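## Task

Get the black and the yellow supplement bottles upright on the top of the two-door cabinet beside arm1, with each base fully resting on that top. Finish with the tray empty on the arm3/arm4 side and away from the wall opening. The drink can has to stay upright on the piece of furniture it starts on. A tray with a load on it rolls by itself along one lane, and an empty tray rolls back along the other lane. The task fails if the black bottle, the yellow bottle or the drink can touches a roller lane while no gripper is holding it. Anything that stays in place only because a robot holds it does not count. At the end, open the grippers and move the arms away.

## Robot and tools

Setup. There are four identical i2rt Big YAM arms: arm1, arm2, arm3 and arm4. Each has six revolute joints, a two-finger gripper and a wrist camera. arm1 and arm2 share one room, and arm3 and arm4 share the other. A wall opening with two roller lanes joins the rooms, and the tray travels along those lanes. Two fixed room cameras, cam_arm1_arm2 and cam_arm3_arm4, watch the rooms. Each arm also has a wrist camera named arm1_cam_wrist through arm4_cam_wrist. With joints 1 and 6 at zero and the hand level and facing forward, the wrist camera rides on top of the hand and looks toward the fingertips. The hand can reach roughly 1.0 m from the joint1 axis.

Frames. One shared scene frame is used. Its origin is on the floor and +z points up. "hand" is the point midway between the fingertips. The hand's z axis runs along the fingers, and the fingers open and close along its y axis. No result prints the pose of a robot's foot. The camera calibration gives K, distortion and T_world_to_cam, which maps scene coordinates into camera coordinates. The room cameras can be off by a few degrees and millimetres. A wrist camera's pose is computed from its arm's joint readings, so joint errors add to its error.

execute_actions. Argument "actions" is a list that holds either one action or nothing. An action is an object keyed by robot name ("arm1" to "arm4"). Each robot entry holds "joints", an object of absolute joint targets by name. They are not offsets. The allowed names and ranges are:
- joint1_rad: -2.879 to 2.879 rad. Base yaw; positive is counter-clockwise seen from above, and 0 points the way the foot faces.
- joint2_rad: 0 to 3.141. Shoulder; 0 has the upper arm lying backward, and larger values raise it and carry it forward.
- joint3_rad: 0 to 3.019. Elbow; 0 is fully folded, and larger values open it.
- joint4_rad: -1.692 to 1.57. Wrist pitch; positive tips the fingers up.
- joint5_rad: -1.57 to 1.57. Sideways wrist swing; positive goes to the arm's right.
- joint6_rad: -2.094 to 2.094. Hand roll; positive is clockwise seen from behind the hand.
- gripper_m: 0 to 0.093 m. This is the gap between the fingertips.

You can name any subset of joints and robots. Everything named starts moving together, and each motion finishes in its own time. A joint or arm you leave out may keep pushing toward its previous target. If any key is unknown or any value is out of range, the whole call is rejected and nothing moves. The optional "cameras" argument is a list of camera names or ["all"]. Omitting it or passing null returns all images, and [] returns none. The "pictures" line gives the order of the returned images. An empty actions list only reports state and images. Joints move at different speeds, so the path between two postures can sweep wide. Check for clearance against furniture and the other arms.

wait: {"seconds": 0 to 10}. No new command is sent, the scene keeps running, and the result is the same state report as an empty action. zoom_image: {"camera": name, "region": [x0, y0, x1, y1]}, given in pixels of that camera's latest full image, with the origin at the top-left and a region no larger than 504x504. read_manual only returns licence texts. finished_scene: {"scene": current scene number}. It ends the scene for good and reports success, so use it only when the goal is met and will stay met.

Reading results. joint_positions are the measured values. The done tolerances are ±0.045, 0.14, 0.09, 0.055, 0.03 and 0.035 rad for joints 1 to 6, and ±0.003 m for the gripper. joint_status tells how each commanded motion ended:
- "off_target" means the joint stopped away from its target and may still be pushing.
- "contact_stop" means the joint holds where it halted.
- "time_out" means the joint may keep a target near where it is and keep pushing; on_its_own will list it. To stop the push, send the joint its current reading.
- "not_followed", together with a "joint command not followed" line and a cause, means a self- and inter-arm collision check blocked that arm's targets. The gripper part of the command still runs, and the blocked targets may be retried later.
- "limit_stop_at_motor_heat" follows an overheat stop. Send the target again.

on_its_own reports things this call did not command. Its "held at" value is a held target, not a measured position. Torque readings are listed per arm joint. They have offsets and noise, and friction can fake a load or hide one. A MOTOR HOT line appears from 85 °C. At 100 °C an OVER-TEMPERATURE FAULT makes that arm go limp and drop until it cools.

Cautions. The arms do not stop when they touch something and can push very hard. Sustained pushing or holding a load raises motor heat, and the robot keeps holding its last command while you are deciding. Never press two arms into each other. The collision check ignores fingers, gripper housings and wrist cameras, and it can react too late. Do not let objects fall, slam, leave the work area or reach the floor. Keep the bottles and the can off the roller lanes unless a gripper holds them. Loose objects may be nudged now and then, so check positions again before you finish. The arms do not wait for one another.

Each tool is called by a JSON object that holds its "api" and its "payload", one argument or row to a line.

## Session

I'll start by looking at the current state of the scene.

{"api": "execute_actions", "payload": {
  "actions": []
}}

Scene clock: 0.00 s.
Joint torques (N m, as the arm reports them, + toward a larger angle): no reading
Motor temperatures (°C, as the motors report them): arm1=[21 21 20 20 22 22] | arm2=[21 21 22 22 20 21] | arm3=[20 19 20 21 21 21] | arm4=[22 21 23 21 22 22]
arm1.joint_positions: joint1_rad=+0.246 joint2_rad=+0.522 joint3_rad=+1.535 joint4_rad=-1.329 joint5_rad=-0.072 joint6_rad=+0.143 gripper_m=+0.094
arm1.joint_status: not commanded
arm1.hand: x=-1.1957 y=-0.4389 z=+1.5749 quat_wxyz=(-0.297, +0.617, -0.527, -0.503) (m; scene frame)
arm2.joint_positions: joint1_rad=-0.281 joint2_rad=+0.600 joint3_rad=+1.633 joint4_rad=-1.469 joint5_rad=-0.139 joint6_rad=+0.778 gripper_m=+0.094
arm2.joint_status: not commanded
arm2.hand: x=-1.6335 y=+0.1055 z=+1.5557 quat_wxyz=(-0.514, -0.407, -0.735, -0.174) (m; scene frame)
arm3.joint_positions: joint1_rad=-0.859 joint2_rad=+0.587 joint3_rad=+1.585 joint4_rad=-1.308 joint5_rad=-0.196 joint6_rad=+0.453 gripper_m=+0.094
arm3.joint_status: not commanded
arm3.hand: x=+1.2845 y=-0.4662 z=+1.5044 quat_wxyz=(-0.448, +0.159, -0.786, -0.396) (m; scene frame)
arm4.joint_positions: joint1_rad=-0.063 joint2_rad=+0.402 joint3_rad=+1.523 joint4_rad=-1.228 joint5_rad=-0.081 joint6_rad=+0.765 gripper_m=+0.094
arm4.joint_status: not commanded
arm4.hand: x=+1.6449 y=+0.1263 z=+1.5889 quat_wxyz=(+0.250, +0.688, -0.283, -0.620) (m; scene frame)
pictures: arm1_cam_wrist, arm2_cam_wrist, arm3_cam_wrist, arm4_cam_wrist, cam_arm1_arm2, cam_arm3_arm4
Images, in order (width x height): arm1_cam_wrist 504x504, arm2_cam_wrist 504x504, arm3_cam_wrist 504x504, arm4_cam_wrist 504x504, cam_arm1_arm2 896x504, cam_arm3_arm4 896x504.

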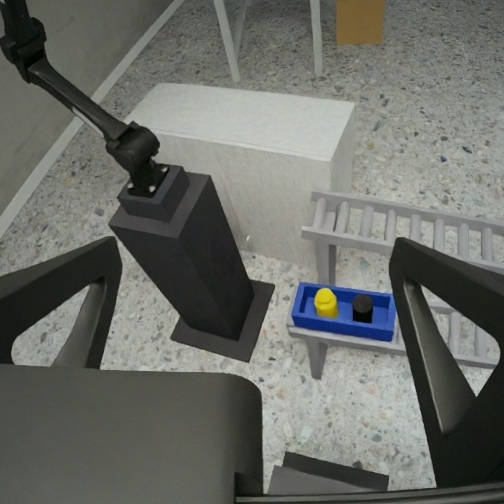

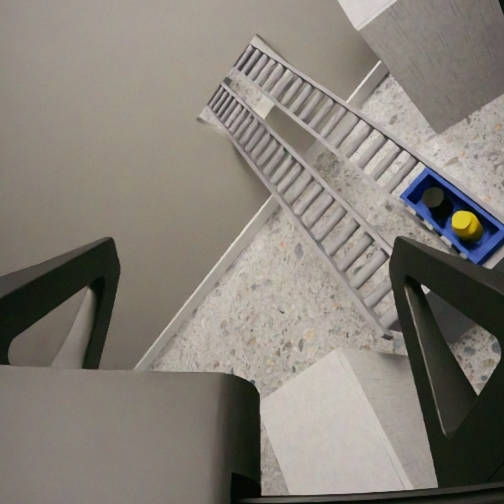

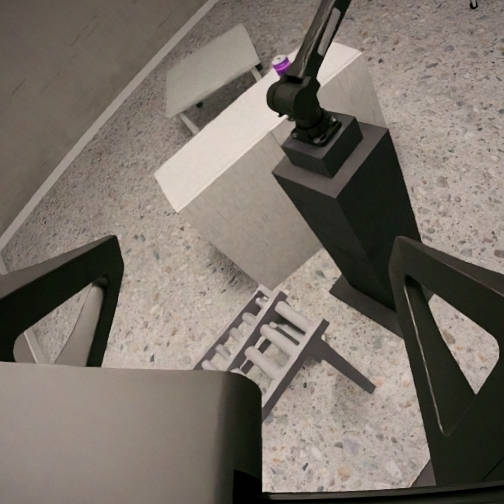

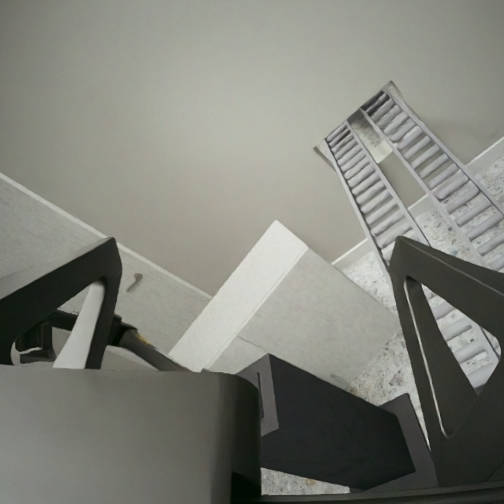

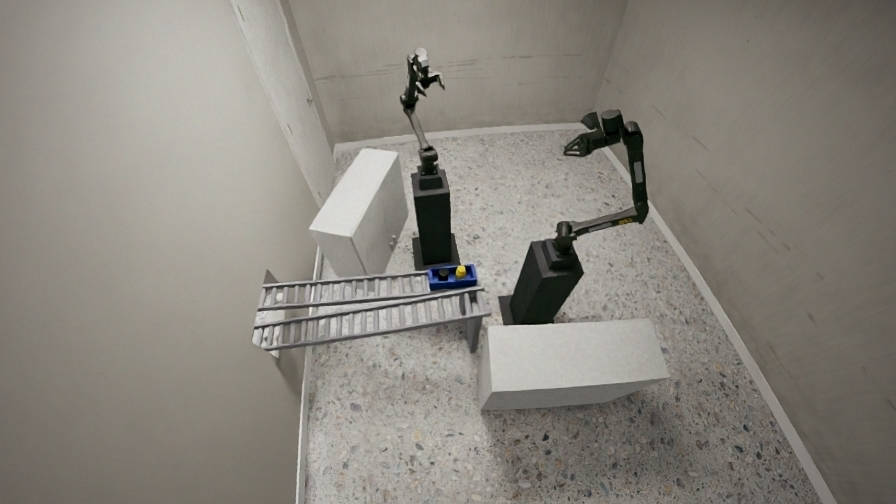

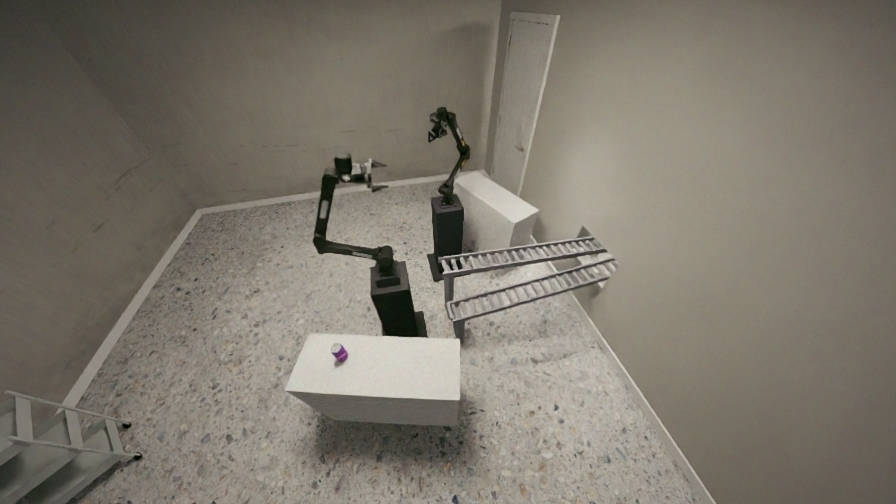

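{"api": "zoom_image", "payload": {
  "camera": "cam_arm1_arm2",
  "region": [300, 130, 600, 370]
}}

{"api": "zoom_image", "payload": {
  "camera": "arm1_cam_wrist",
  "region": [260, 180, 460, 380]
}}

Region (300, 130, 600, 370) of cam_arm1_arm2's 896x504 image, scaled by 1.680, with more detail than that image has; it fills the top 403 rows of this view, and the rest is white.

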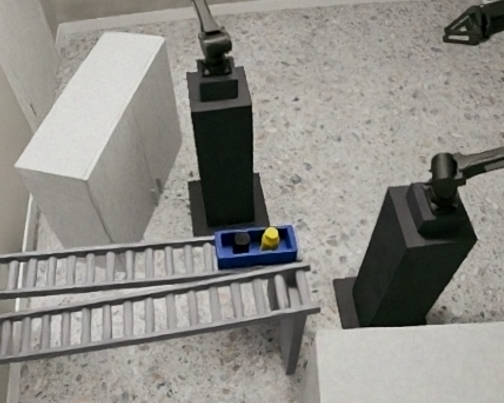

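Region (260, 180, 460, 380) of arm1_cam_wrist's 504x504 image, scaled by 2.520, with more detail than that image has.

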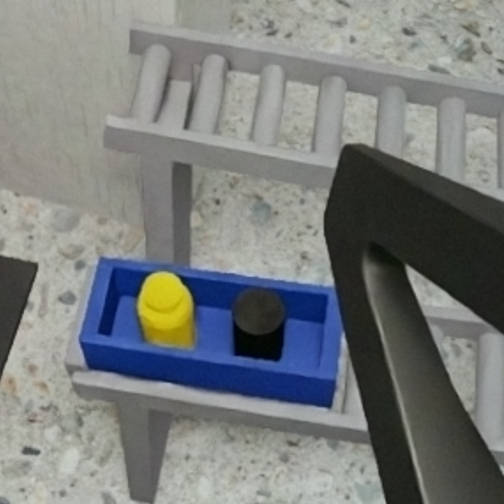

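{"api": "zoom_image", "payload": {
  "camera": "arm2_cam_wrist",
  "region": [304, 0, 504, 280]
}}

{"api": "zoom_image", "payload": {
  "camera": "cam_arm1_arm2",
  "region": [295, 135, 465, 295]
}}

Region (304, 0, 504, 280) of arm2_cam_wrist's 504x504 image, scaled by 1.800, with more detail than that image has; it fills the left 360 columns of this view, and the rest is white.

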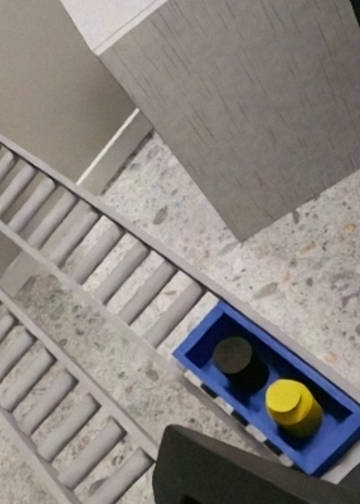

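Region (295, 135, 465, 295) of cam_arm1_arm2's 896x504 image, scaled by 2.965, with more detail than that image has; it fills the top 474 rows of this view, and the rest is white.

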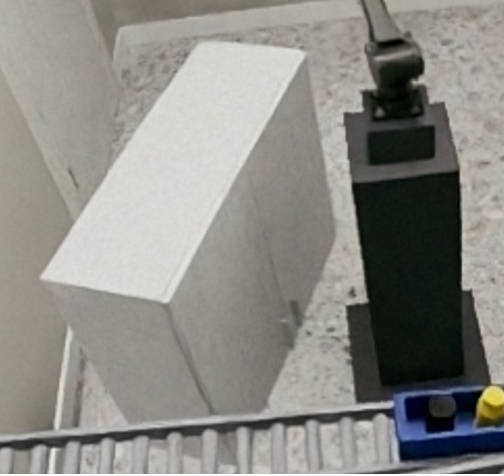

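{"api": "execute_actions", "payload": {
  "actions": [
    {"arm1": {"joints": {"joint1_rad": -0.014, "joint2_rad": 2.33, "joint3_rad": 1.70, "joint4_rad": -0.94, "joint5_rad": 0.0, "joint6_rad": 0.0, "gripper_m": 0.093}}, "arm2": {"joints": {"joint1_rad": -0.08, "joint2_rad": 1.24, "joint3_rad": 0.64, "joint4_rad": -0.97, "joint5_rad": 0.0, "joint6_rad": -0.13, "gripper_m": 0.093}}}
  ],
  "cameras": ["arm1_cam_wrist", "arm2_cam_wrist", "cam_arm1_arm2"]
}}

Scene clock: 121.93 s.
Joint torques (N m, as the arm reports them, + toward a larger angle): arm1=[  1.11 -20.29   9.07   0.38   0.16  -0.34] | arm2=[-0.74 -4.5   6.63  1.04  0.12 -0.02] | arm3=[-0.9   3.45  7.89  2.08 -0.13  0.05] | arm4=[-0.41  6.62  7.13  2.11  0.07  0.04]
Motor temperatures (°C, as the motors report them): arm1=[21 22 27 21 22 22] | arm2=[21 22 26 22 20 21] | arm3=[20 19 29 21 21 21] | arm4=[22 22 28 21 22 22]
arm1.joint_positions: joint1_rad=-0.005 joint2_rad=+2.334 joint3_rad=+1.684 joint4_rad=-0.937 joint5_rad=-0.002 joint6_rad=+0.015 gripper_m=+0.093
arm1.joint_status: all done
arm1.hand: x=-1.1485 y=+0.0313 z=+0.8241 quat_wxyz=(+0.011, +0.703, -0.711, +0.007) (m; scene frame)
arm2.joint_positions: joint1_rad=-0.083 joint2_rad=+1.252 joint3_rad=+0.637 joint4_rad=-0.979 joint5_rad=-0.003 joint6_rad=-0.120 gripper_m=+0.093
arm2.joint_status: all done
arm2.hand: x=-1.5222 y=+0.0947 z=+0.9763 quat_wxyz=(+0.009, -0.006, -1.000, +0.002) (m; scene frame)
arm3.joint_positions: joint1_rad=-0.859 joint2_rad=+0.587 joint3_rad=+1.585 joint4_rad=-1.308 joint5_rad=-0.196 joint6_rad=+0.453 gripper_m=+0.094
arm3.joint_status: not commanded
arm3.hand: x=+1.2845 y=-0.4662 z=+1.5044 quat_wxyz=(-0.448, +0.159, -0.786, -0.396) (m; scene frame)
arm4.joint_positions: joint1_rad=-0.063 joint2_rad=+0.402 joint3_rad=+1.523 joint4_rad=-1.228 joint5_rad=-0.081 joint6_rad=+0.766 gripper_m=+0.094
arm4.joint_status: not commanded
arm4.hand: x=+1.6449 y=+0.1263 z=+1.5889 quat_wxyz=(+0.250, +0.687, -0.283, -0.620) (m; scene frame)
pictures: arm1_cam_wrist, arm2_cam_wrist, cam_arm1_arm2
camera_calibration (this result's frames):
arm1_cam_wrist: T_world_to_cam=[[0.999958, -0.00183623, 0.00897207, 1.13968], [-0.00684461, -0.800744, 0.598967, -0.467007], [0.00608449, -0.599004, -0.800723, 0.80991], [0, 0, 0, 1]] pos_world=[-1.14776, 0.113279, 0.91801]
arm2_cam_wrist: T_world_to_cam=[[-0.0124672, -0.999918, 0.00286853, 0.0707829], [-0.796534, 0.0116655, 0.604481, -1.79952], [-0.604465, 0.00525131, -0.796615, -0.0188952], [0, 0, 0, 1]] pos_world=[-1.44392, 0.0918687, 1.07252]
Images, in order (width x height): arm1_cam_wrist 504x504, arm2_cam_wrist 504x504, cam_arm1_arm2 896x504.

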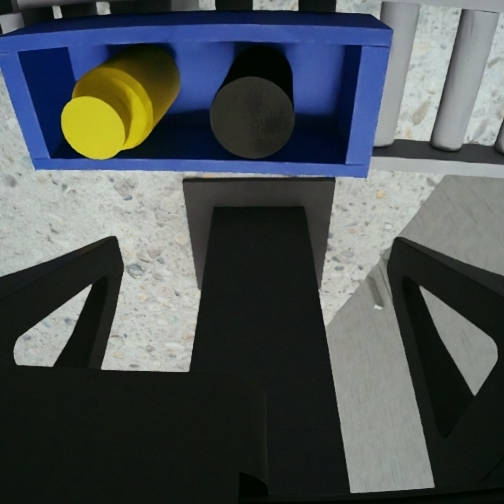

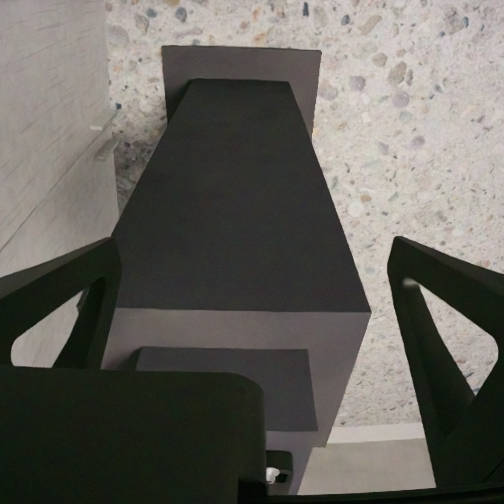

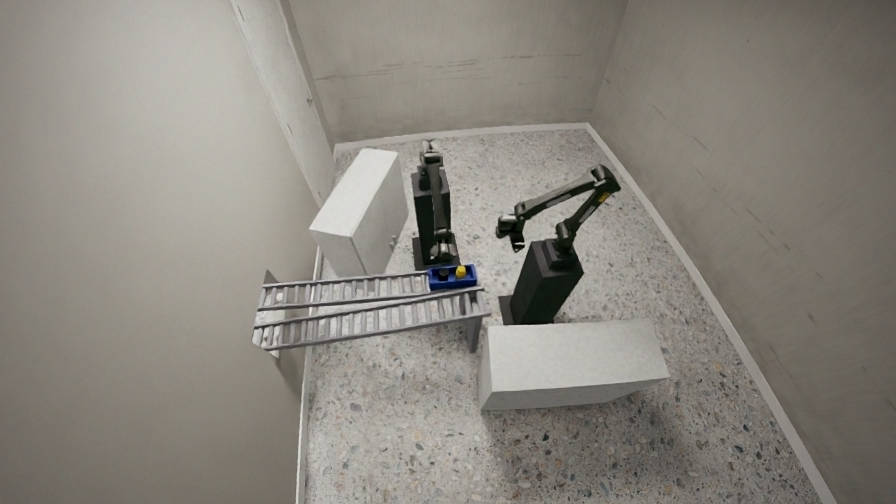

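{"api": "execute_actions", "payload": {
  "actions": [
    {"arm1": {"joints": {"joint1_rad": -0.008, "joint2_rad": 2.542, "joint3_rad": 1.772, "joint4_rad": -0.787, "joint5_rad": 0.0, "joint6_rad": 0.0, "gripper_m": 0.082}}}
  ],
  "cameras": ["arm1_cam_wrist", "cam_arm1_arm2"]
}}

Scene clock: 153.47 s.
Joint torques (N m, as the arm reports them, + toward a larger angle): arm1=[  1.53 -21.24   7.88   0.67   0.19  -0.36] | arm2=[-0.7  -4.51  6.61  1.04  0.12 -0.02] | arm3=[-1.04  2.72  7.91  2.41 -0.13  0.08] | arm4=[-0.47  6.74  7.06  2.19  0.1   0.1 ]
Motor temperatures (°C, as the motors report them): arm1=[21 29 28 20 22 22] | arm2=[21 22 27 22 20 21] | arm3=[20 19 30 21 21 21] | arm4=[22 22 29 21 22 22]
arm1.joint_positions: joint1_rad=-0.005 joint2_rad=+2.556 joint3_rad=+1.758 joint4_rad=-0.794 joint5_rad=-0.002 joint6_rad=+0.015 gripper_m=+0.082
arm1.joint_status: all done
arm1.hand: x=-1.1491 y=+0.0339 z=+0.7077 quat_wxyz=(+0.013, +0.703, -0.711, +0.009) (m; scene frame)
arm2.joint_positions: joint1_rad=-0.083 joint2_rad=+1.252 joint3_rad=+0.637 joint4_rad=-0.979 joint5_rad=-0.003 joint6_rad=-0.120 gripper_m=+0.093
arm2.joint_status: not commanded
arm2.hand: x=-1.5222 y=+0.0947 z=+0.9763 quat_wxyz=(+0.009, -0.005, -1.000, +0.002) (m; scene frame)
arm3.joint_positions: joint1_rad=-0.859 joint2_rad=+0.587 joint3_rad=+1.585 joint4_rad=-1.308 joint5_rad=-0.196 joint6_rad=+0.453 gripper_m=+0.094
arm3.joint_status: not commanded
arm3.hand: x=+1.2845 y=-0.4662 z=+1.5044 quat_wxyz=(-0.448, +0.159, -0.786, -0.396) (m; scene frame)
arm4.joint_positions: joint1_rad=-0.063 joint2_rad=+0.402 joint3_rad=+1.523 joint4_rad=-1.228 joint5_rad=-0.081 joint6_rad=+0.766 gripper_m=+0.094
arm4.joint_status: not commanded
arm4.hand: x=+1.6449 y=+0.1263 z=+1.5889 quat_wxyz=(+0.250, +0.687, -0.283, -0.620) (m; scene frame)
pictures: arm1_cam_wrist, cam_arm1_arm2
camera_calibration (this result's frames):
arm1_cam_wrist: T_world_to_cam=[[0.999959, -0.00138885, 0.00898594, 1.14122], [-0.00652613, -0.797768, 0.602929, -0.397745], [0.00633132, -0.602963, -0.797744, 0.716624], [0, 0, 0, 1]] pos_world=[-1.1483, 0.116374, 0.801239]
Images, in order (width x height): arm1_cam_wrist 504x504, cam_arm1_arm2 896x504.

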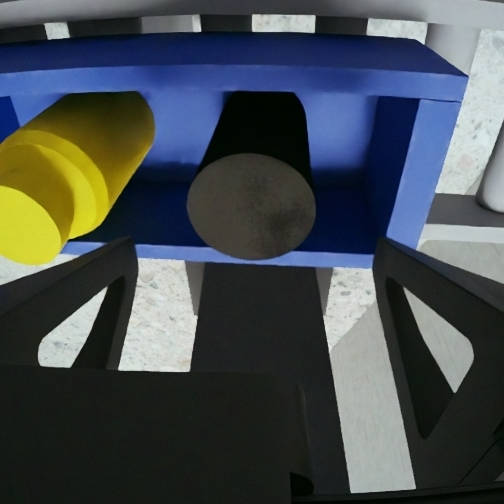

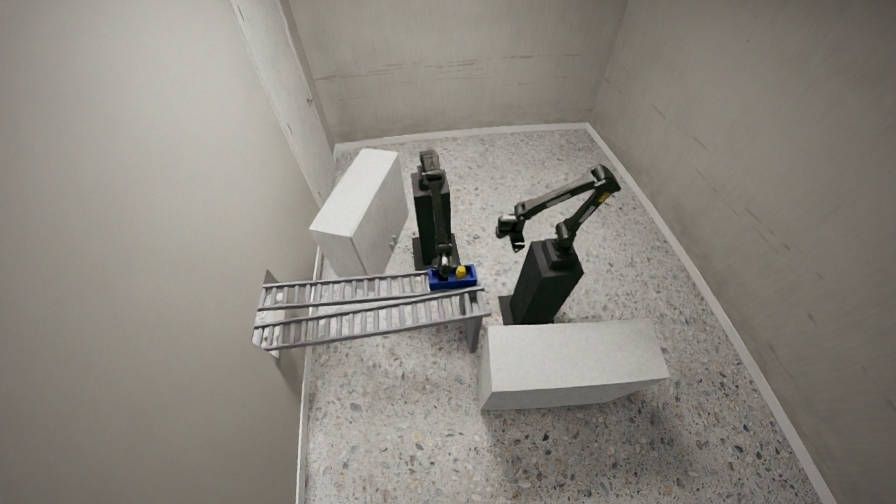

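{"api": "execute_actions", "payload": {
  "actions": [
    {"arm1": {"joints": {"joint2_rad": 2.712, "joint3_rad": 1.861, "joint4_rad": -0.685}}}
  ],
  "cameras": ["arm1_cam_wrist", "cam_arm1_arm2"]
}}

Scene clock: 176.50 s.
Joint torques (N m, as the arm reports them, + toward a larger angle): arm1=[  1.55 -21.4    7.18   0.74   0.18  -0.34] | arm2=[-0.7  -4.5   6.63  1.04  0.12 -0.02] | arm3=[-0.99  3.7   7.93  2.14 -0.13 -0.01] | arm4=[0.11 6.85 7.09 2.22 0.11 0.05]
Motor temperatures (°C, as the motors report them): arm1=[21 32 27 20 22 22] | arm2=[21 22 27 22 20 21] | arm3=[20 19 30 21 21 21] | arm4=[22 22 29 21 22 22]
arm1.joint_positions: joint1_rad=-0.005 joint2_rad=+2.719 joint3_rad=+1.849 joint4_rad=-0.688 joint5_rad=-0.002 joint6_rad=+0.015 gripper_m=+0.082
arm1.joint_status: all done
arm1.hand: x=-1.1494 y=+0.0411 z=+0.6298 quat_wxyz=(+0.001, +0.703, -0.711, -0.003) (m; scene frame)
arm2.joint_positions: joint1_rad=-0.083 joint2_rad=+1.252 joint3_rad=+0.637 joint4_rad=-0.979 joint5_rad=-0.003 joint6_rad=-0.120 gripper_m=+0.093
arm2.joint_status: not commanded
arm2.hand: x=-1.5222 y=+0.0947 z=+0.9763 quat_wxyz=(+0.009, -0.005, -1.000, +0.002) (m; scene frame)
arm3.joint_positions: joint1_rad=-0.859 joint2_rad=+0.587 joint3_rad=+1.585 joint4_rad=-1.308 joint5_rad=-0.196 joint6_rad=+0.453 gripper_m=+0.094
arm3.joint_status: not commanded
arm3.hand: x=+1.2845 y=-0.4662 z=+1.5044 quat_wxyz=(-0.448, +0.159, -0.786, -0.396) (m; scene frame)
arm4.joint_positions: joint1_rad=-0.063 joint2_rad=+0.402 joint3_rad=+1.523 joint4_rad=-1.228 joint5_rad=-0.081 joint6_rad=+0.766 gripper_m=+0.094
arm4.joint_status: not commanded
arm4.hand: x=+1.6449 y=+0.1263 z=+1.5889 quat_wxyz=(+0.250, +0.687, -0.283, -0.620) (m; scene frame)
pictures: arm1_cam_wrist, cam_arm1_arm2
camera_calibration (this result's frames):
arm1_cam_wrist: T_world_to_cam=[[0.999959, -0.00183377, 0.00881738, 1.14242], [-0.00657665, -0.817554, 0.575815, -0.32724], [0.00615277, -0.575849, -0.817533, 0.669913], [0, 0, 0, 1]] pos_world=[-1.14864, 0.120328, 0.726032]
Images, in order (width x height): arm1_cam_wrist 504x504, cam_arm1_arm2 896x504.

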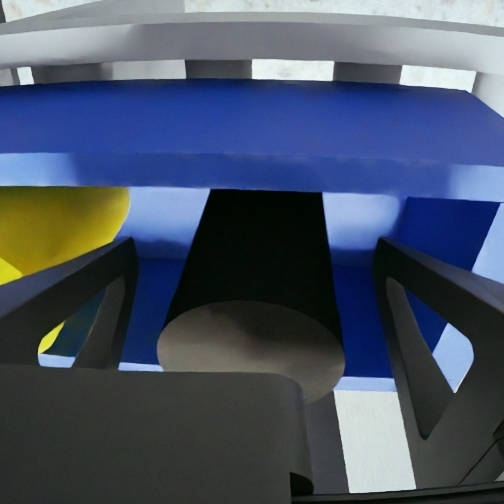

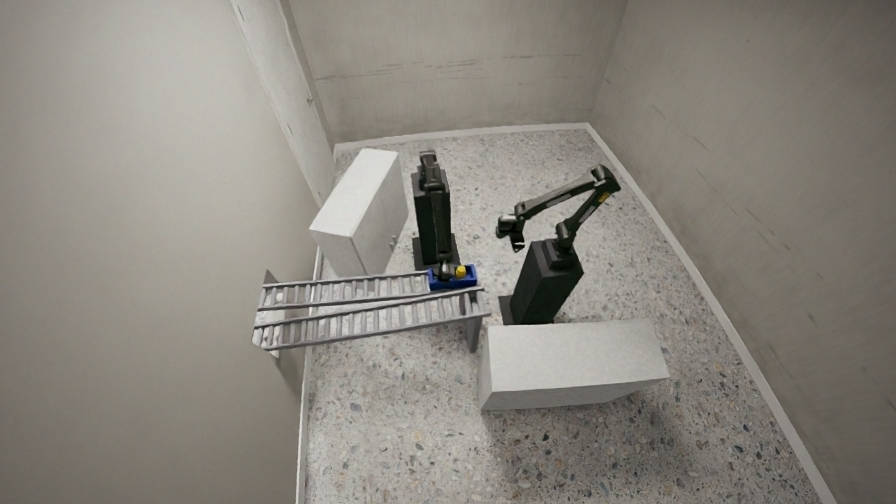

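{"api": "execute_actions", "payload": {
  "actions": [
    {"arm1": {"joints": {"gripper_m": 0.035}}}
  ],
  "cameras": ["arm1_cam_wrist"]
}}

Scene clock: 184.23 s.
Joint torques (N m, as the arm reports them, + toward a larger angle): arm1=[  1.34 -21.38   7.33   0.65   0.15  -0.34] | arm2=[-0.72 -4.5   6.62  1.04  0.12 -0.02] | arm3=[-1.78  4.33  7.92  2.23 -0.17  0.02] | arm4=[0.18 6.38 7.09 2.35 0.12 0.03]
Motor temperatures (°C, as the motors report them): arm1=[21 33 27 20 22 22] | arm2=[21 22 27 22 20 21] | arm3=[20 19 30 21 21 21] | arm4=[22 22 29 21 22 22]
arm1.joint_positions: joint1_rad=-0.005 joint2_rad=+2.719 joint3_rad=+1.849 joint4_rad=-0.688 joint5_rad=-0.001 joint6_rad=+0.015 gripper_m=+0.054
arm1.joint_status: gripper_m off_target (ended at +0.054, target +0.035)
arm1.hand: x=-1.1493 y=+0.0411 z=+0.6298 quat_wxyz=(+0.001, +0.703, -0.711, -0.003) (m; scene frame)
arm2.joint_positions: joint1_rad=-0.083 joint2_rad=+1.252 joint3_rad=+0.637 joint4_rad=-0.979 joint5_rad=-0.003 joint6_rad=-0.120 gripper_m=+0.093
arm2.joint_status: not commanded
arm2.hand: x=-1.5222 y=+0.0947 z=+0.9763 quat_wxyz=(+0.009, -0.005, -1.000, +0.002) (m; scene frame)
arm3.joint_positions: joint1_rad=-0.859 joint2_rad=+0.587 joint3_rad=+1.585 joint4_rad=-1.308 joint5_rad=-0.196 joint6_rad=+0.453 gripper_m=+0.094
arm3.joint_status: not commanded
arm3.hand: x=+1.2845 y=-0.4662 z=+1.5044 quat_wxyz=(-0.448, +0.159, -0.786, -0.396) (m; scene frame)
arm4.joint_positions: joint1_rad=-0.063 joint2_rad=+0.402 joint3_rad=+1.523 joint4_rad=-1.228 joint5_rad=-0.081 joint6_rad=+0.766 gripper_m=+0.094
arm4.joint_status: not commanded
arm4.hand: x=+1.6449 y=+0.1263 z=+1.5889 quat_wxyz=(+0.250, +0.687, -0.283, -0.620) (m; scene frame)
pictures: arm1_cam_wrist
camera_calibration (this result's frames):
arm1_cam_wrist: T_world_to_cam=[[0.999953, -0.00145404, 0.00958112, 1.14178], [-0.00670594, -0.817559, 0.575806, -0.327381], [0.00699588, -0.575843, -0.817531, 0.670879], [0, 0, 0, 1]] pos_world=[-1.14862, 0.120328, 0.726032]
Images, in order (width x height): arm1_cam_wrist 504x504.

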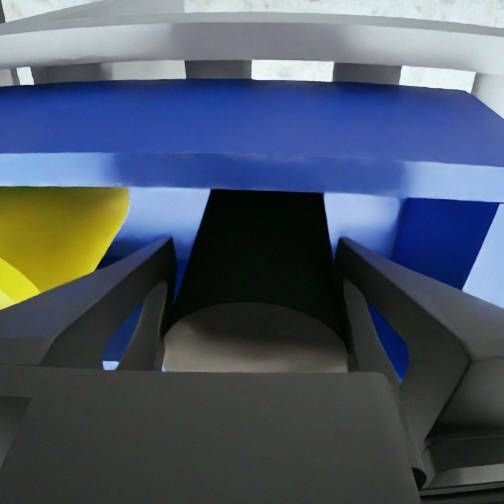

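{"api": "execute_actions", "payload": {
  "actions": [
    {"arm1": {"joints": {"joint2_rad": 2.545, "joint3_rad": 1.765, "joint4_rad": -0.785}}}
  ],
  "cameras": ["arm1_cam_wrist"]
}}

Scene clock: 215.63 s.
Joint torques (N m, as the arm reports them, + toward a larger angle): arm1=[  1.   -19.46   7.41   0.22   0.11  -0.34] | arm2=[-0.7  -4.53  6.61  1.03  0.12 -0.02] | arm3=[-1.6   3.3   8.06  2.02 -0.13  0.  ] | arm4=[-0.3   6.5   6.92  2.18  0.12  0.05]
Motor temperatures (°C, as the motors report them): arm1=[21 35 27 20 22 22] | arm2=[21 22 27 22 20 21] | arm3=[20 19 31 21 21 21] | arm4=[22 22 29 21 22 22]
arm1.joint_positions: joint1_rad=-0.005 joint2_rad=+2.525 joint3_rad=+1.761 joint4_rad=-0.778 joint5_rad=+0.000 joint6_rad=+0.014 gripper_m=+0.035
arm1.joint_status: all done
arm1.on_its_own: gripper_m moved -0.019 to your old target +0.035
arm1.hand: x=-1.1488 y=+0.0508 z=+0.7280 quat_wxyz=(-0.005, +0.703, -0.711, -0.008) (m; scene frame)
arm2.joint_positions: joint1_rad=-0.083 joint2_rad=+1.252 joint3_rad=+0.637 joint4_rad=-0.979 joint5_rad=-0.003 joint6_rad=-0.120 gripper_m=+0.093
arm2.joint_status: not commanded
arm2.hand: x=-1.5222 y=+0.0947 z=+0.9763 quat_wxyz=(+0.009, -0.005, -1.000, +0.002) (m; scene frame)
arm3.joint_positions: joint1_rad=-0.859 joint2_rad=+0.587 joint3_rad=+1.585 joint4_rad=-1.308 joint5_rad=-0.196 joint6_rad=+0.453 gripper_m=+0.094
arm3.joint_status: not commanded
arm3.hand: x=+1.2845 y=-0.4662 z=+1.5044 quat_wxyz=(-0.448, +0.159, -0.786, -0.396) (m; scene frame)
arm4.joint_positions: joint1_rad=-0.063 joint2_rad=+0.402 joint3_rad=+1.523 joint4_rad=-1.228 joint5_rad=-0.081 joint6_rad=+0.766 gripper_m=+0.094
arm4.joint_status: not commanded
arm4.hand: x=+1.6449 y=+0.1263 z=+1.5889 quat_wxyz=(+0.250, +0.687, -0.283, -0.620) (m; scene frame)
pictures: arm1_cam_wrist
camera_calibration (this result's frames):
arm1_cam_wrist: T_world_to_cam=[[0.999947, -0.000938971, 0.0102748, 1.13979], [-0.00655133, -0.827116, 0.561993, -0.365303], [0.00797073, -0.56203, -0.827078, 0.764104], [0, 0, 0, 1]] pos_world=[-1.14821, 0.128371, 0.825561]
Images, in order (width x height): arm1_cam_wrist 504x504.

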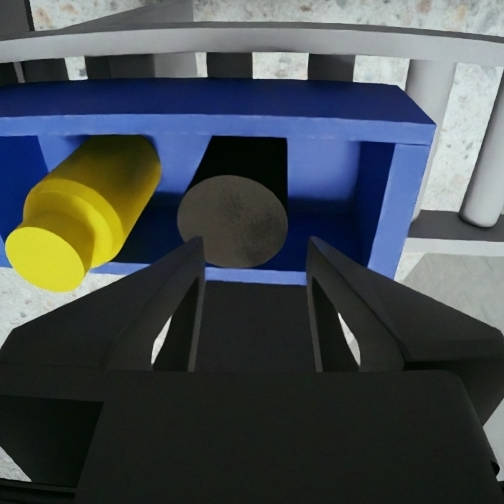

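{"api": "zoom_image", "payload": {
  "camera": "arm1_cam_wrist",
  "region": [0, 40, 460, 320]
}}

Region (0, 40, 460, 320) of arm1_cam_wrist's 504x504 image, scaled by 1.096, with more detail than that image has; it fills the top 307 rows of this view, and the rest is white.

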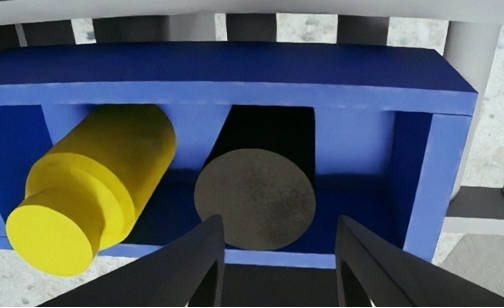

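{"api": "execute_actions", "payload": {
  "actions": [
    {"arm1": {"joints": {"joint1_rad": 0.016, "joint2_rad": 2.56, "joint3_rad": 1.77, "joint4_rad": -0.785, "gripper_m": 0.084}}}
  ],
  "cameras": ["arm1_cam_wrist"]
}}

Scene clock: 267.13 s.
Joint torques (N m, as the arm reports them, + toward a larger angle): arm1=[  2.44 -18.58   7.63   0.29   0.11  -0.36] | arm2=[-0.72 -4.52  6.61  1.05  0.12 -0.02] | arm3=[-1.51  3.8   8.03  2.17 -0.15 -0.01] | arm4=[-0.3   6.44  6.99  2.3   0.11  0.04]
Motor temperatures (°C, as the motors report them): arm1=[21 35 27 20 22 22] | arm2=[21 23 28 22 20 21] | arm3=[20 20 32 21 21 21] | arm4=[22 22 30 21 22 22]
arm1.joint_positions: joint1_rad=+0.006 joint2_rad=+2.539 joint3_rad=+1.761 joint4_rad=-0.778 joint5_rad=+0.000 joint6_rad=+0.014 gripper_m=+0.084
arm1.joint_status: all done
arm1.hand: x=-1.1555 y=+0.0455 z=+0.7190 quat_wxyz=(+0.000, +0.707, -0.707, -0.003) (m; scene frame)
arm2.joint_positions: joint1_rad=-0.083 joint2_rad=+1.252 joint3_rad=+0.637 joint4_rad=-0.979 joint5_rad=-0.003 joint6_rad=-0.120 gripper_m=+0.093
arm2.joint_status: not commanded
arm2.hand: x=-1.5222 y=+0.0947 z=+0.9763 quat_wxyz=(+0.009, -0.005, -1.000, +0.002) (m; scene frame)
arm3.joint_positions: joint1_rad=-0.859 joint2_rad=+0.587 joint3_rad=+1.585 joint4_rad=-1.308 joint5_rad=-0.196 joint6_rad=+0.453 gripper_m=+0.094
arm3.joint_status: not commanded
arm3.hand: x=+1.2845 y=-0.4662 z=+1.5044 quat_wxyz=(-0.448, +0.159, -0.786, -0.396) (m; scene frame)
arm4.joint_positions: joint1_rad=-0.063 joint2_rad=+0.402 joint3_rad=+1.523 joint4_rad=-1.228 joint5_rad=-0.081 joint6_rad=+0.766 gripper_m=+0.094
arm4.joint_status: not commanded
arm4.hand: x=+1.6449 y=+0.1263 z=+1.5889 quat_wxyz=(+0.250, +0.687, -0.283, -0.620) (m; scene frame)
pictures: arm1_cam_wrist
camera_calibration (this result's frames):
arm1_cam_wrist: T_world_to_cam=[[0.999902, 0.00957158, 0.0102345, 1.14607], [0.00196523, -0.818933, 0.573886, -0.363681], [0.0138744, -0.57381, -0.818871, 0.755206], [0, 0, 0, 1]] pos_world=[-1.15572, 0.124544, 0.815398]
Images, in order (width x height): arm1_cam_wrist 504x504.

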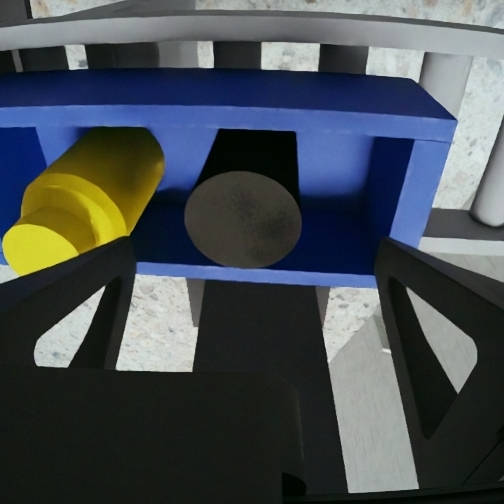

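{"api": "execute_actions", "payload": {
  "actions": [
    {"arm1": {"joints": {"joint1_rad": 0.02, "joint2_rad": 2.724, "joint3_rad": 1.852, "joint4_rad": -0.678}}}
  ],
  "cameras": ["arm1_cam_wrist"]
}}

Scene clock: 273.50 s.
Joint torques (N m, as the arm reports them, + toward a larger angle): arm1=[  3.   -21.47   7.14   0.62   0.11  -0.33] | arm2=[-0.73 -4.49  6.61  1.04  0.12 -0.02] | arm3=[-1.52  3.28  7.74  2.34 -0.09  0.  ] | arm4=[-0.27  6.39  7.04  2.14  0.14  0.07]
Motor temperatures (°C, as the motors report them): arm1=[21 36 27 20 22 22] | arm2=[21 23 28 22 20 21] | arm3=[20 20 32 21 21 21] | arm4=[22 22 30 21 22 22]
arm1.joint_positions: joint1_rad=+0.007 joint2_rad=+2.736 joint3_rad=+1.838 joint4_rad=-0.684 joint5_rad=+0.000 joint6_rad=+0.014 gripper_m=+0.084
arm1.joint_status: all done
arm1.hand: x=-1.1562 y=+0.0284 z=+0.6167 quat_wxyz=(+0.009, +0.707, -0.707, +0.006) (m; scene frame)
arm2.joint_positions: joint1_rad=-0.083 joint2_rad=+1.252 joint3_rad=+0.637 joint4_rad=-0.979 joint5_rad=-0.003 joint6_rad=-0.120 gripper_m=+0.093
arm2.joint_status: not commanded
arm2.hand: x=-1.5222 y=+0.0947 z=+0.9763 quat_wxyz=(+0.009, -0.005, -1.000, +0.002) (m; scene frame)
arm3.joint_positions: joint1_rad=-0.859 joint2_rad=+0.587 joint3_rad=+1.585 joint4_rad=-1.308 joint5_rad=-0.196 joint6_rad=+0.453 gripper_m=+0.094
arm3.joint_status: not commanded
arm3.hand: x=+1.2845 y=-0.4662 z=+1.5044 quat_wxyz=(-0.448, +0.159, -0.786, -0.396) (m; scene frame)
arm4.joint_positions: joint1_rad=-0.063 joint2_rad=+0.402 joint3_rad=+1.523 joint4_rad=-1.228 joint5_rad=-0.081 joint6_rad=+0.766 gripper_m=+0.094
arm4.joint_status: not commanded
arm4.hand: x=+1.6449 y=+0.1263 z=+1.5889 quat_wxyz=(+0.250, +0.687, -0.283, -0.620) (m; scene frame)
pictures: arm1_cam_wrist
camera_calibration (this result's frames):
arm1_cam_wrist: T_world_to_cam=[[0.999889, 0.010711, 0.0103279, 1.14788], [0.00247073, -0.804, 0.594623, -0.331652], [0.0146727, -0.594532, -0.803938, 0.653925], [0, 0, 0, 1]] pos_world=[-1.15653, 0.109837, 0.711068]
Images, in order (width x height): arm1_cam_wrist 504x504.

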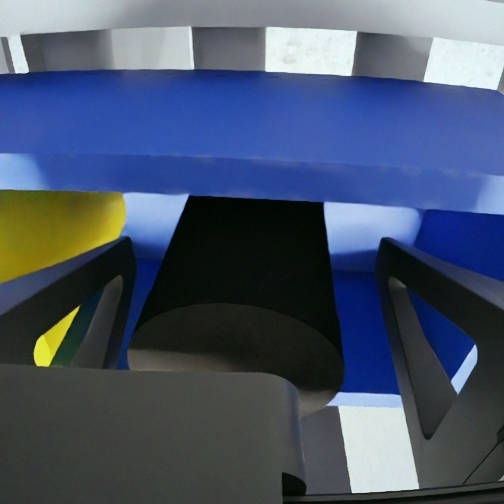

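{"api": "execute_actions", "payload": {
  "actions": [
    {"arm1": {"joints": {"joint4_rad": -0.655, "gripper_m": 0.0}}}
  ],
  "cameras": ["arm1_cam_wrist"]
}}

Scene clock: 277.37 s.
Joint torques (N m, as the arm reports them, + toward a larger angle): arm1=[  2.89 -21.98   7.31   0.9    0.13  -0.33] | arm2=[-0.7  -4.52  6.61  1.04  0.12 -0.02] | arm3=[-0.9   3.53  7.86  2.01 -0.15  0.08] | arm4=[-0.37  6.59  6.89  2.19  0.11  0.08]
Motor temperatures (°C, as the motors report them): arm1=[21 36 27 20 22 22] | arm2=[21 23 28 22 20 21] | arm3=[20 20 32 21 21 21] | arm4=[22 22 30 21 22 22]
arm1.joint_positions: joint1_rad=+0.008 joint2_rad=+2.736 joint3_rad=+1.838 joint4_rad=-0.667 joint5_rad=+0.000 joint6_rad=+0.013 gripper_m=+0.058
arm1.joint_status: gripper_m off_target (ended at +0.058, target +0.000); the others done
arm1.hand: x=-1.1569 y=+0.0324 z=+0.6166 quat_wxyz=(+0.003, +0.708, -0.706, +0.000) (m; scene frame)
arm2.joint_positions: joint1_rad=-0.083 joint2_rad=+1.252 joint3_rad=+0.637 joint4_rad=-0.979 joint5_rad=-0.003 joint6_rad=-0.120 gripper_m=+0.093
arm2.joint_status: not commanded
arm2.hand: x=-1.5222 y=+0.0947 z=+0.9763 quat_wxyz=(+0.009, -0.005, -1.000, +0.002) (m; scene frame)
arm3.joint_positions: joint1_rad=-0.859 joint2_rad=+0.587 joint3_rad=+1.585 joint4_rad=-1.308 joint5_rad=-0.196 joint6_rad=+0.453 gripper_m=+0.094
arm3.joint_status: not commanded
arm3.hand: x=+1.2845 y=-0.4662 z=+1.5044 quat_wxyz=(-0.448, +0.159, -0.786, -0.396) (m; scene frame)
arm4.joint_positions: joint1_rad=-0.063 joint2_rad=+0.402 joint3_rad=+1.523 joint4_rad=-1.228 joint5_rad=-0.081 joint6_rad=+0.766 gripper_m=+0.094
arm4.joint_status: not commanded
arm4.hand: x=+1.6449 y=+0.1263 z=+1.5889 quat_wxyz=(+0.250, +0.687, -0.283, -0.620) (m; scene frame)
pictures: arm1_cam_wrist
camera_calibration (this result's frames):
arm1_cam_wrist: T_world_to_cam=[[0.999872, 0.0119963, 0.0106327, 1.14831], [0.00357993, -0.813647, 0.581348, -0.318602], [0.0156252, -0.581235, -0.813586, 0.662906], [0, 0, 0, 1]] pos_world=[-1.15738, 0.112299, 0.71234]
Images, in order (width x height): arm1_cam_wrist 504x504.

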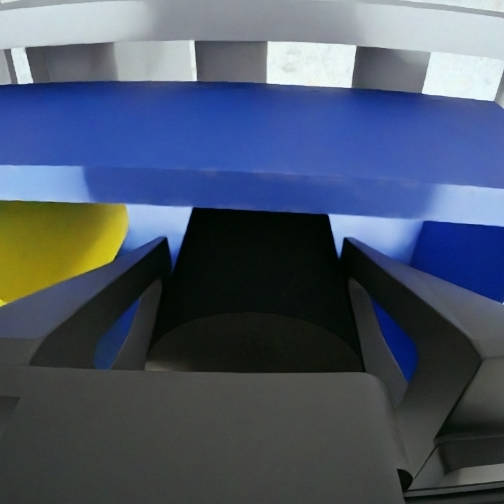

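{"api": "execute_actions", "payload": {
  "actions": [
    {"arm1": {"joints": {"joint2_rad": 2.565, "joint3_rad": 1.718, "joint4_rad": -0.742}}}
  ],
  "cameras": ["arm1_cam_wrist"]
}}

Scene clock: 286.00 s.
Joint torques (N m, as the arm reports them, + toward a larger angle): arm1=[  2.73 -20.3    6.74   0.03   0.1   -0.33] | arm2=[-0.72 -4.5   6.61  1.05  0.12 -0.02] | arm3=[-0.87  3.05  8.17  2.17 -0.17  0.08] | arm4=[-0.47  6.74  7.02  2.27  0.11  0.06]
Motor temperatures (°C, as the motors report them): arm1=[21 37 27 20 22 22] | arm2=[21 23 28 22 20 21] | arm3=[20 20 32 21 21 21] | arm4=[22 22 30 21 22 22]
arm1.joint_positions: joint1_rad=+0.008 joint2_rad=+2.564 joint3_rad=+1.714 joint4_rad=-0.734 joint5_rad=+0.000 joint6_rad=+0.013 gripper_m=+0.058
arm1.joint_status: all done
arm1.hand: x=-1.1564 y=+0.0224 z=+0.6919 quat_wxyz=(+0.010, +0.708, -0.706, +0.007) (m; scene frame)
arm2.joint_positions: joint1_rad=-0.083 joint2_rad=+1.252 joint3_rad=+0.637 joint4_rad=-0.979 joint5_rad=-0.003 joint6_rad=-0.120 gripper_m=+0.093
arm2.joint_status: not commanded
arm2.hand: x=-1.5222 y=+0.0947 z=+0.9763 quat_wxyz=(+0.009, -0.005, -1.000, +0.002) (m; scene frame)
arm3.joint_positions: joint1_rad=-0.859 joint2_rad=+0.587 joint3_rad=+1.585 joint4_rad=-1.308 joint5_rad=-0.196 joint6_rad=+0.453 gripper_m=+0.094
arm3.joint_status: not commanded
arm3.hand: x=+1.2845 y=-0.4662 z=+1.5044 quat_wxyz=(-0.448, +0.159, -0.786, -0.396) (m; scene frame)
arm4.joint_positions: joint1_rad=-0.063 joint2_rad=+0.402 joint3_rad=+1.523 joint4_rad=-1.228 joint5_rad=-0.081 joint6_rad=+0.766 gripper_m=+0.094
arm4.joint_status: not commanded
arm4.hand: x=+1.6449 y=+0.1263 z=+1.5889 quat_wxyz=(+0.250, +0.687, -0.283, -0.620) (m; scene frame)
pictures: arm1_cam_wrist
camera_calibration (this result's frames):
arm1_cam_wrist: T_world_to_cam=[[0.999867, 0.0122734, 0.0106964, 1.14708], [0.00347776, -0.802868, 0.596147, -0.381051], [0.0159045, -0.596031, -0.802804, 0.711532], [0, 0, 0, 1]] pos_world=[-1.15692, 0.104083, 0.786114]
Images, in order (width x height): arm1_cam_wrist 504x504.

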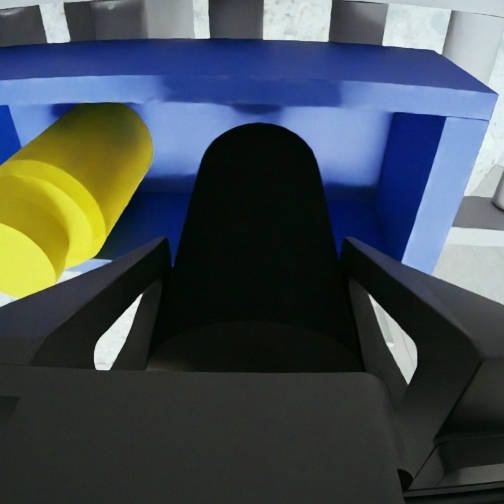

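{"api": "execute_actions", "payload": {
  "actions": [
    {"arm1": {"joints": {"joint1_rad": -1.63, "joint2_rad": 2.21, "joint3_rad": 1.70, "joint4_rad": -1.055}}}
  ],
  "cameras": ["arm1_cam_wrist", "cam_arm1_arm2"]
}}

Scene clock: 314.63 s.
Joint torques (N m, as the arm reports them, + toward a larger angle): arm1=[  2.8  -20.03   9.02   0.18   0.06  -0.34] | arm2=[-0.72 -4.49  6.6   1.04  0.12 -0.02] | arm3=[-1.1   3.8   7.89  2.19 -0.12  0.06] | arm4=[-0.27  6.86  7.01  2.18  0.08  0.05]
Motor temperatures (°C, as the motors report them): arm1=[21 38 27 20 22 22] | arm2=[21 23 28 22 20 21] | arm3=[20 20 33 21 21 21] | arm4=[22 22 31 21 22 22]
arm1.joint_positions: joint1_rad=-1.640 joint2_rad=+2.218 joint3_rad=+1.693 joint4_rad=-1.047 joint5_rad=+0.002 joint6_rad=+0.013 gripper_m=+0.058
arm1.joint_status: all done
arm1.hand: x=-0.5127 y=-0.6403 z=+0.9022 quat_wxyz=(+0.002, -0.037, -0.999, +0.006) (m; scene frame)
arm2.joint_positions: joint1_rad=-0.083 joint2_rad=+1.252 joint3_rad=+0.637 joint4_rad=-0.979 joint5_rad=-0.003 joint6_rad=-0.120 gripper_m=+0.093
arm2.joint_status: not commanded
arm2.hand: x=-1.5222 y=+0.0947 z=+0.9763 quat_wxyz=(+0.009, -0.005, -1.000, +0.002) (m; scene frame)
arm3.joint_positions: joint1_rad=-0.859 joint2_rad=+0.587 joint3_rad=+1.585 joint4_rad=-1.308 joint5_rad=-0.196 joint6_rad=+0.453 gripper_m=+0.094
arm3.joint_status: not commanded
arm3.hand: x=+1.2845 y=-0.4662 z=+1.5044 quat_wxyz=(-0.448, +0.159, -0.786, -0.396) (m; scene frame)
arm4.joint_positions: joint1_rad=-0.063 joint2_rad=+0.402 joint3_rad=+1.523 joint4_rad=-1.228 joint5_rad=-0.081 joint6_rad=+0.766 gripper_m=+0.094
arm4.joint_status: not commanded
arm4.hand: x=+1.6449 y=+0.1263 z=+1.5889 quat_wxyz=(+0.250, +0.687, -0.283, -0.620) (m; scene frame)
pictures: arm1_cam_wrist, cam_arm1_arm2
camera_calibration (this result's frames):
arm1_cam_wrist: T_world_to_cam=[[-0.0643015, -0.997561, 0.0271498, -0.697675], [-0.810976, 0.0680899, 0.581104, -0.887066], [-0.581535, 0.015348, -0.813376, 0.569778], [0, 0, 0, 1]] pos_world=[-0.432905, -0.644318, 0.997863]
Images, in order (width x height): arm1_cam_wrist 504x504, cam_arm1_arm2 896x504.

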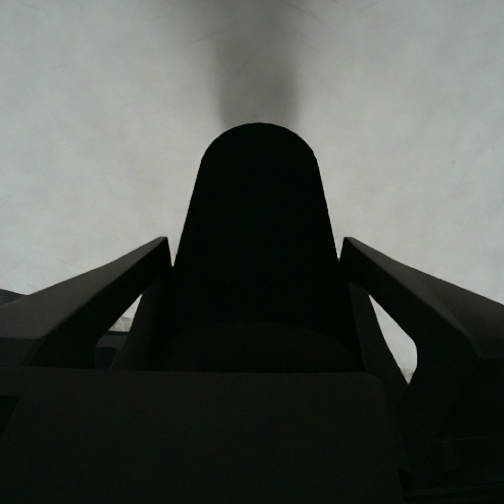

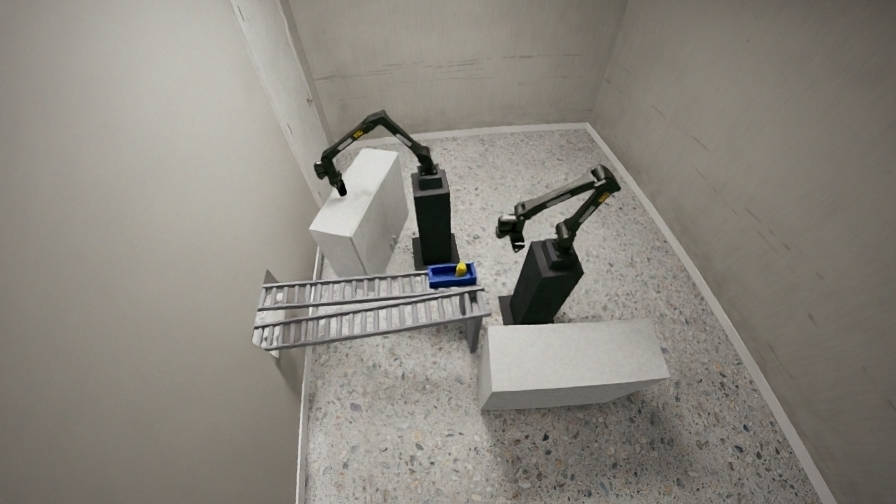

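{"api": "zoom_image", "payload": {
  "camera": "cam_arm1_arm2",
  "region": [300, 130, 420, 250]
}}

Region (300, 130, 420, 250) of cam_arm1_arm2's 896x504 image, scaled by 4.200, with more detail than that image has.

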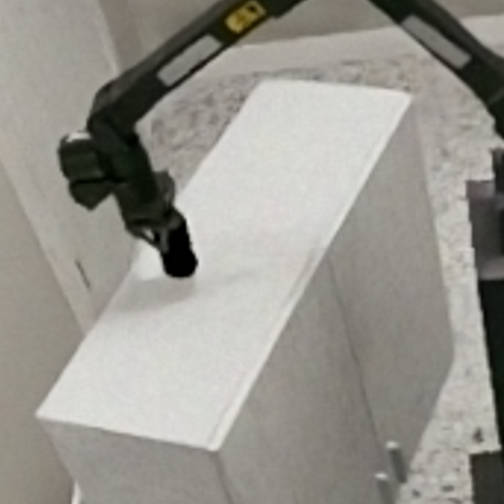

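{"api": "execute_actions", "payload": {
  "actions": [
    {"arm1": {"joints": {"joint3_rad": 1.55, "joint4_rad": -0.892}}}
  ],
  "cameras": ["arm1_cam_wrist", "cam_arm1_arm2"]
}}

{"api": "zoom_image", "payload": {
  "camera": "cam_arm1_arm2",
  "region": [300, 130, 420, 250]
}}

Scene clock: 326.93 s.
Joint torques (N m, as the arm reports them, + toward a larger angle): arm1=[  2.39 -19.29   8.66   0.72   0.07  -0.31] | arm2=[-0.69 -4.49  6.61  1.04  0.12 -0.02] | arm3=[-0.78  3.44  8.15  2.07 -0.17  0.04] | arm4=[-0.14  7.07  7.02  2.19  0.12  0.  ]
Motor temperatures (°C, as the motors report them): arm1=[21 39 28 20 22 22] | arm2=[21 23 29 22 20 21] | arm3=[20 20 33 21 21 21] | arm4=[22 22 31 21 22 22]
arm1.joint_positions: joint1_rad=-1.640 joint2_rad=+2.219 joint3_rad=+1.537 joint4_rad=-0.899 joint5_rad=+0.002 joint6_rad=+0.013 gripper_m=+0.058
arm1.joint_status: all done
arm1.hand: x=-0.5489 y=-0.6386 z=+0.8527 quat_wxyz=(+0.007, -0.037, -0.999, +0.006) (m; scene frame)
arm2.joint_positions: joint1_rad=-0.083 joint2_rad=+1.252 joint3_rad=+0.637 joint4_rad=-0.979 joint5_rad=-0.003 joint6_rad=-0.120 gripper_m=+0.093
arm2.joint_status: not commanded
arm2.hand: x=-1.5222 y=+0.0947 z=+0.9763 quat_wxyz=(+0.009, -0.005, -1.000, +0.002) (m; scene frame)
arm3.joint_positions: joint1_rad=-0.859 joint2_rad=+0.587 joint3_rad=+1.585 joint4_rad=-1.308 joint5_rad=-0.196 joint6_rad=+0.453 gripper_m=+0.094
arm3.joint_status: not commanded
arm3.hand: x=+1.2845 y=-0.4662 z=+1.5044 quat_wxyz=(-0.448, +0.159, -0.786, -0.396) (m; scene frame)
arm4.joint_positions: joint1_rad=-0.063 joint2_rad=+0.402 joint3_rad=+1.523 joint4_rad=-1.228 joint5_rad=-0.081 joint6_rad=+0.766 gripper_m=+0.094
arm4.joint_status: not commanded
arm4.hand: x=+1.6449 y=+0.1263 z=+1.5889 quat_wxyz=(+0.250, +0.687, -0.283, -0.620) (m; scene frame)
pictures: arm1_cam_wrist, cam_arm1_arm2
camera_calibration (this result's frames):
arm1_cam_wrist: T_world_to_cam=[[-0.064146, -0.99757, 0.0271752, -0.69688], [-0.805626, 0.0678358, 0.588528, -0.891397], [-0.588942, 0.0158587, -0.80802, 0.500156], [0, 0, 0, 1]] pos_world=[-0.468272, -0.64265, 0.947686]
Images, in order (width x height): arm1_cam_wrist 504x504, cam_arm1_arm2 896x504.

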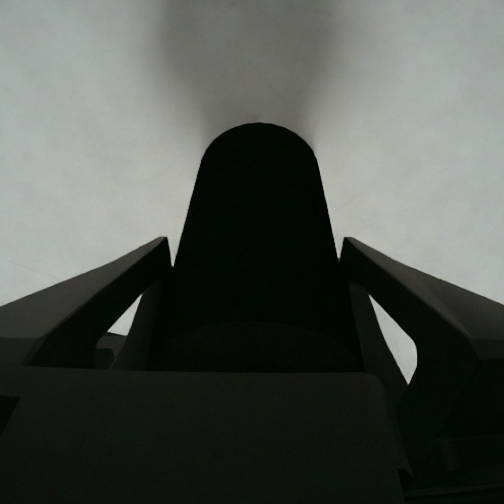

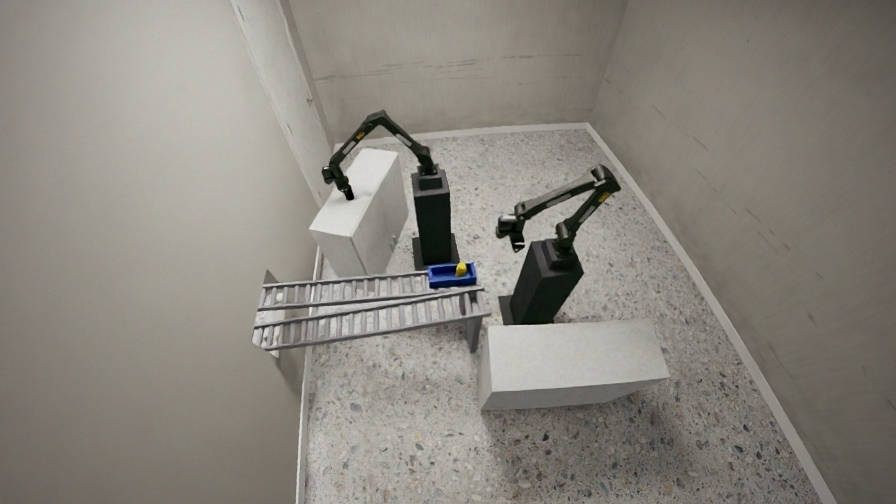

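Region (300, 130, 420, 250) of cam_arm1_arm2's 896x504 image, scaled by 4.200, with more detail than that image has.

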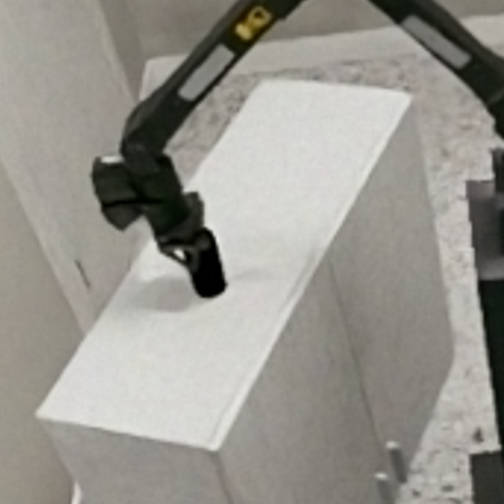

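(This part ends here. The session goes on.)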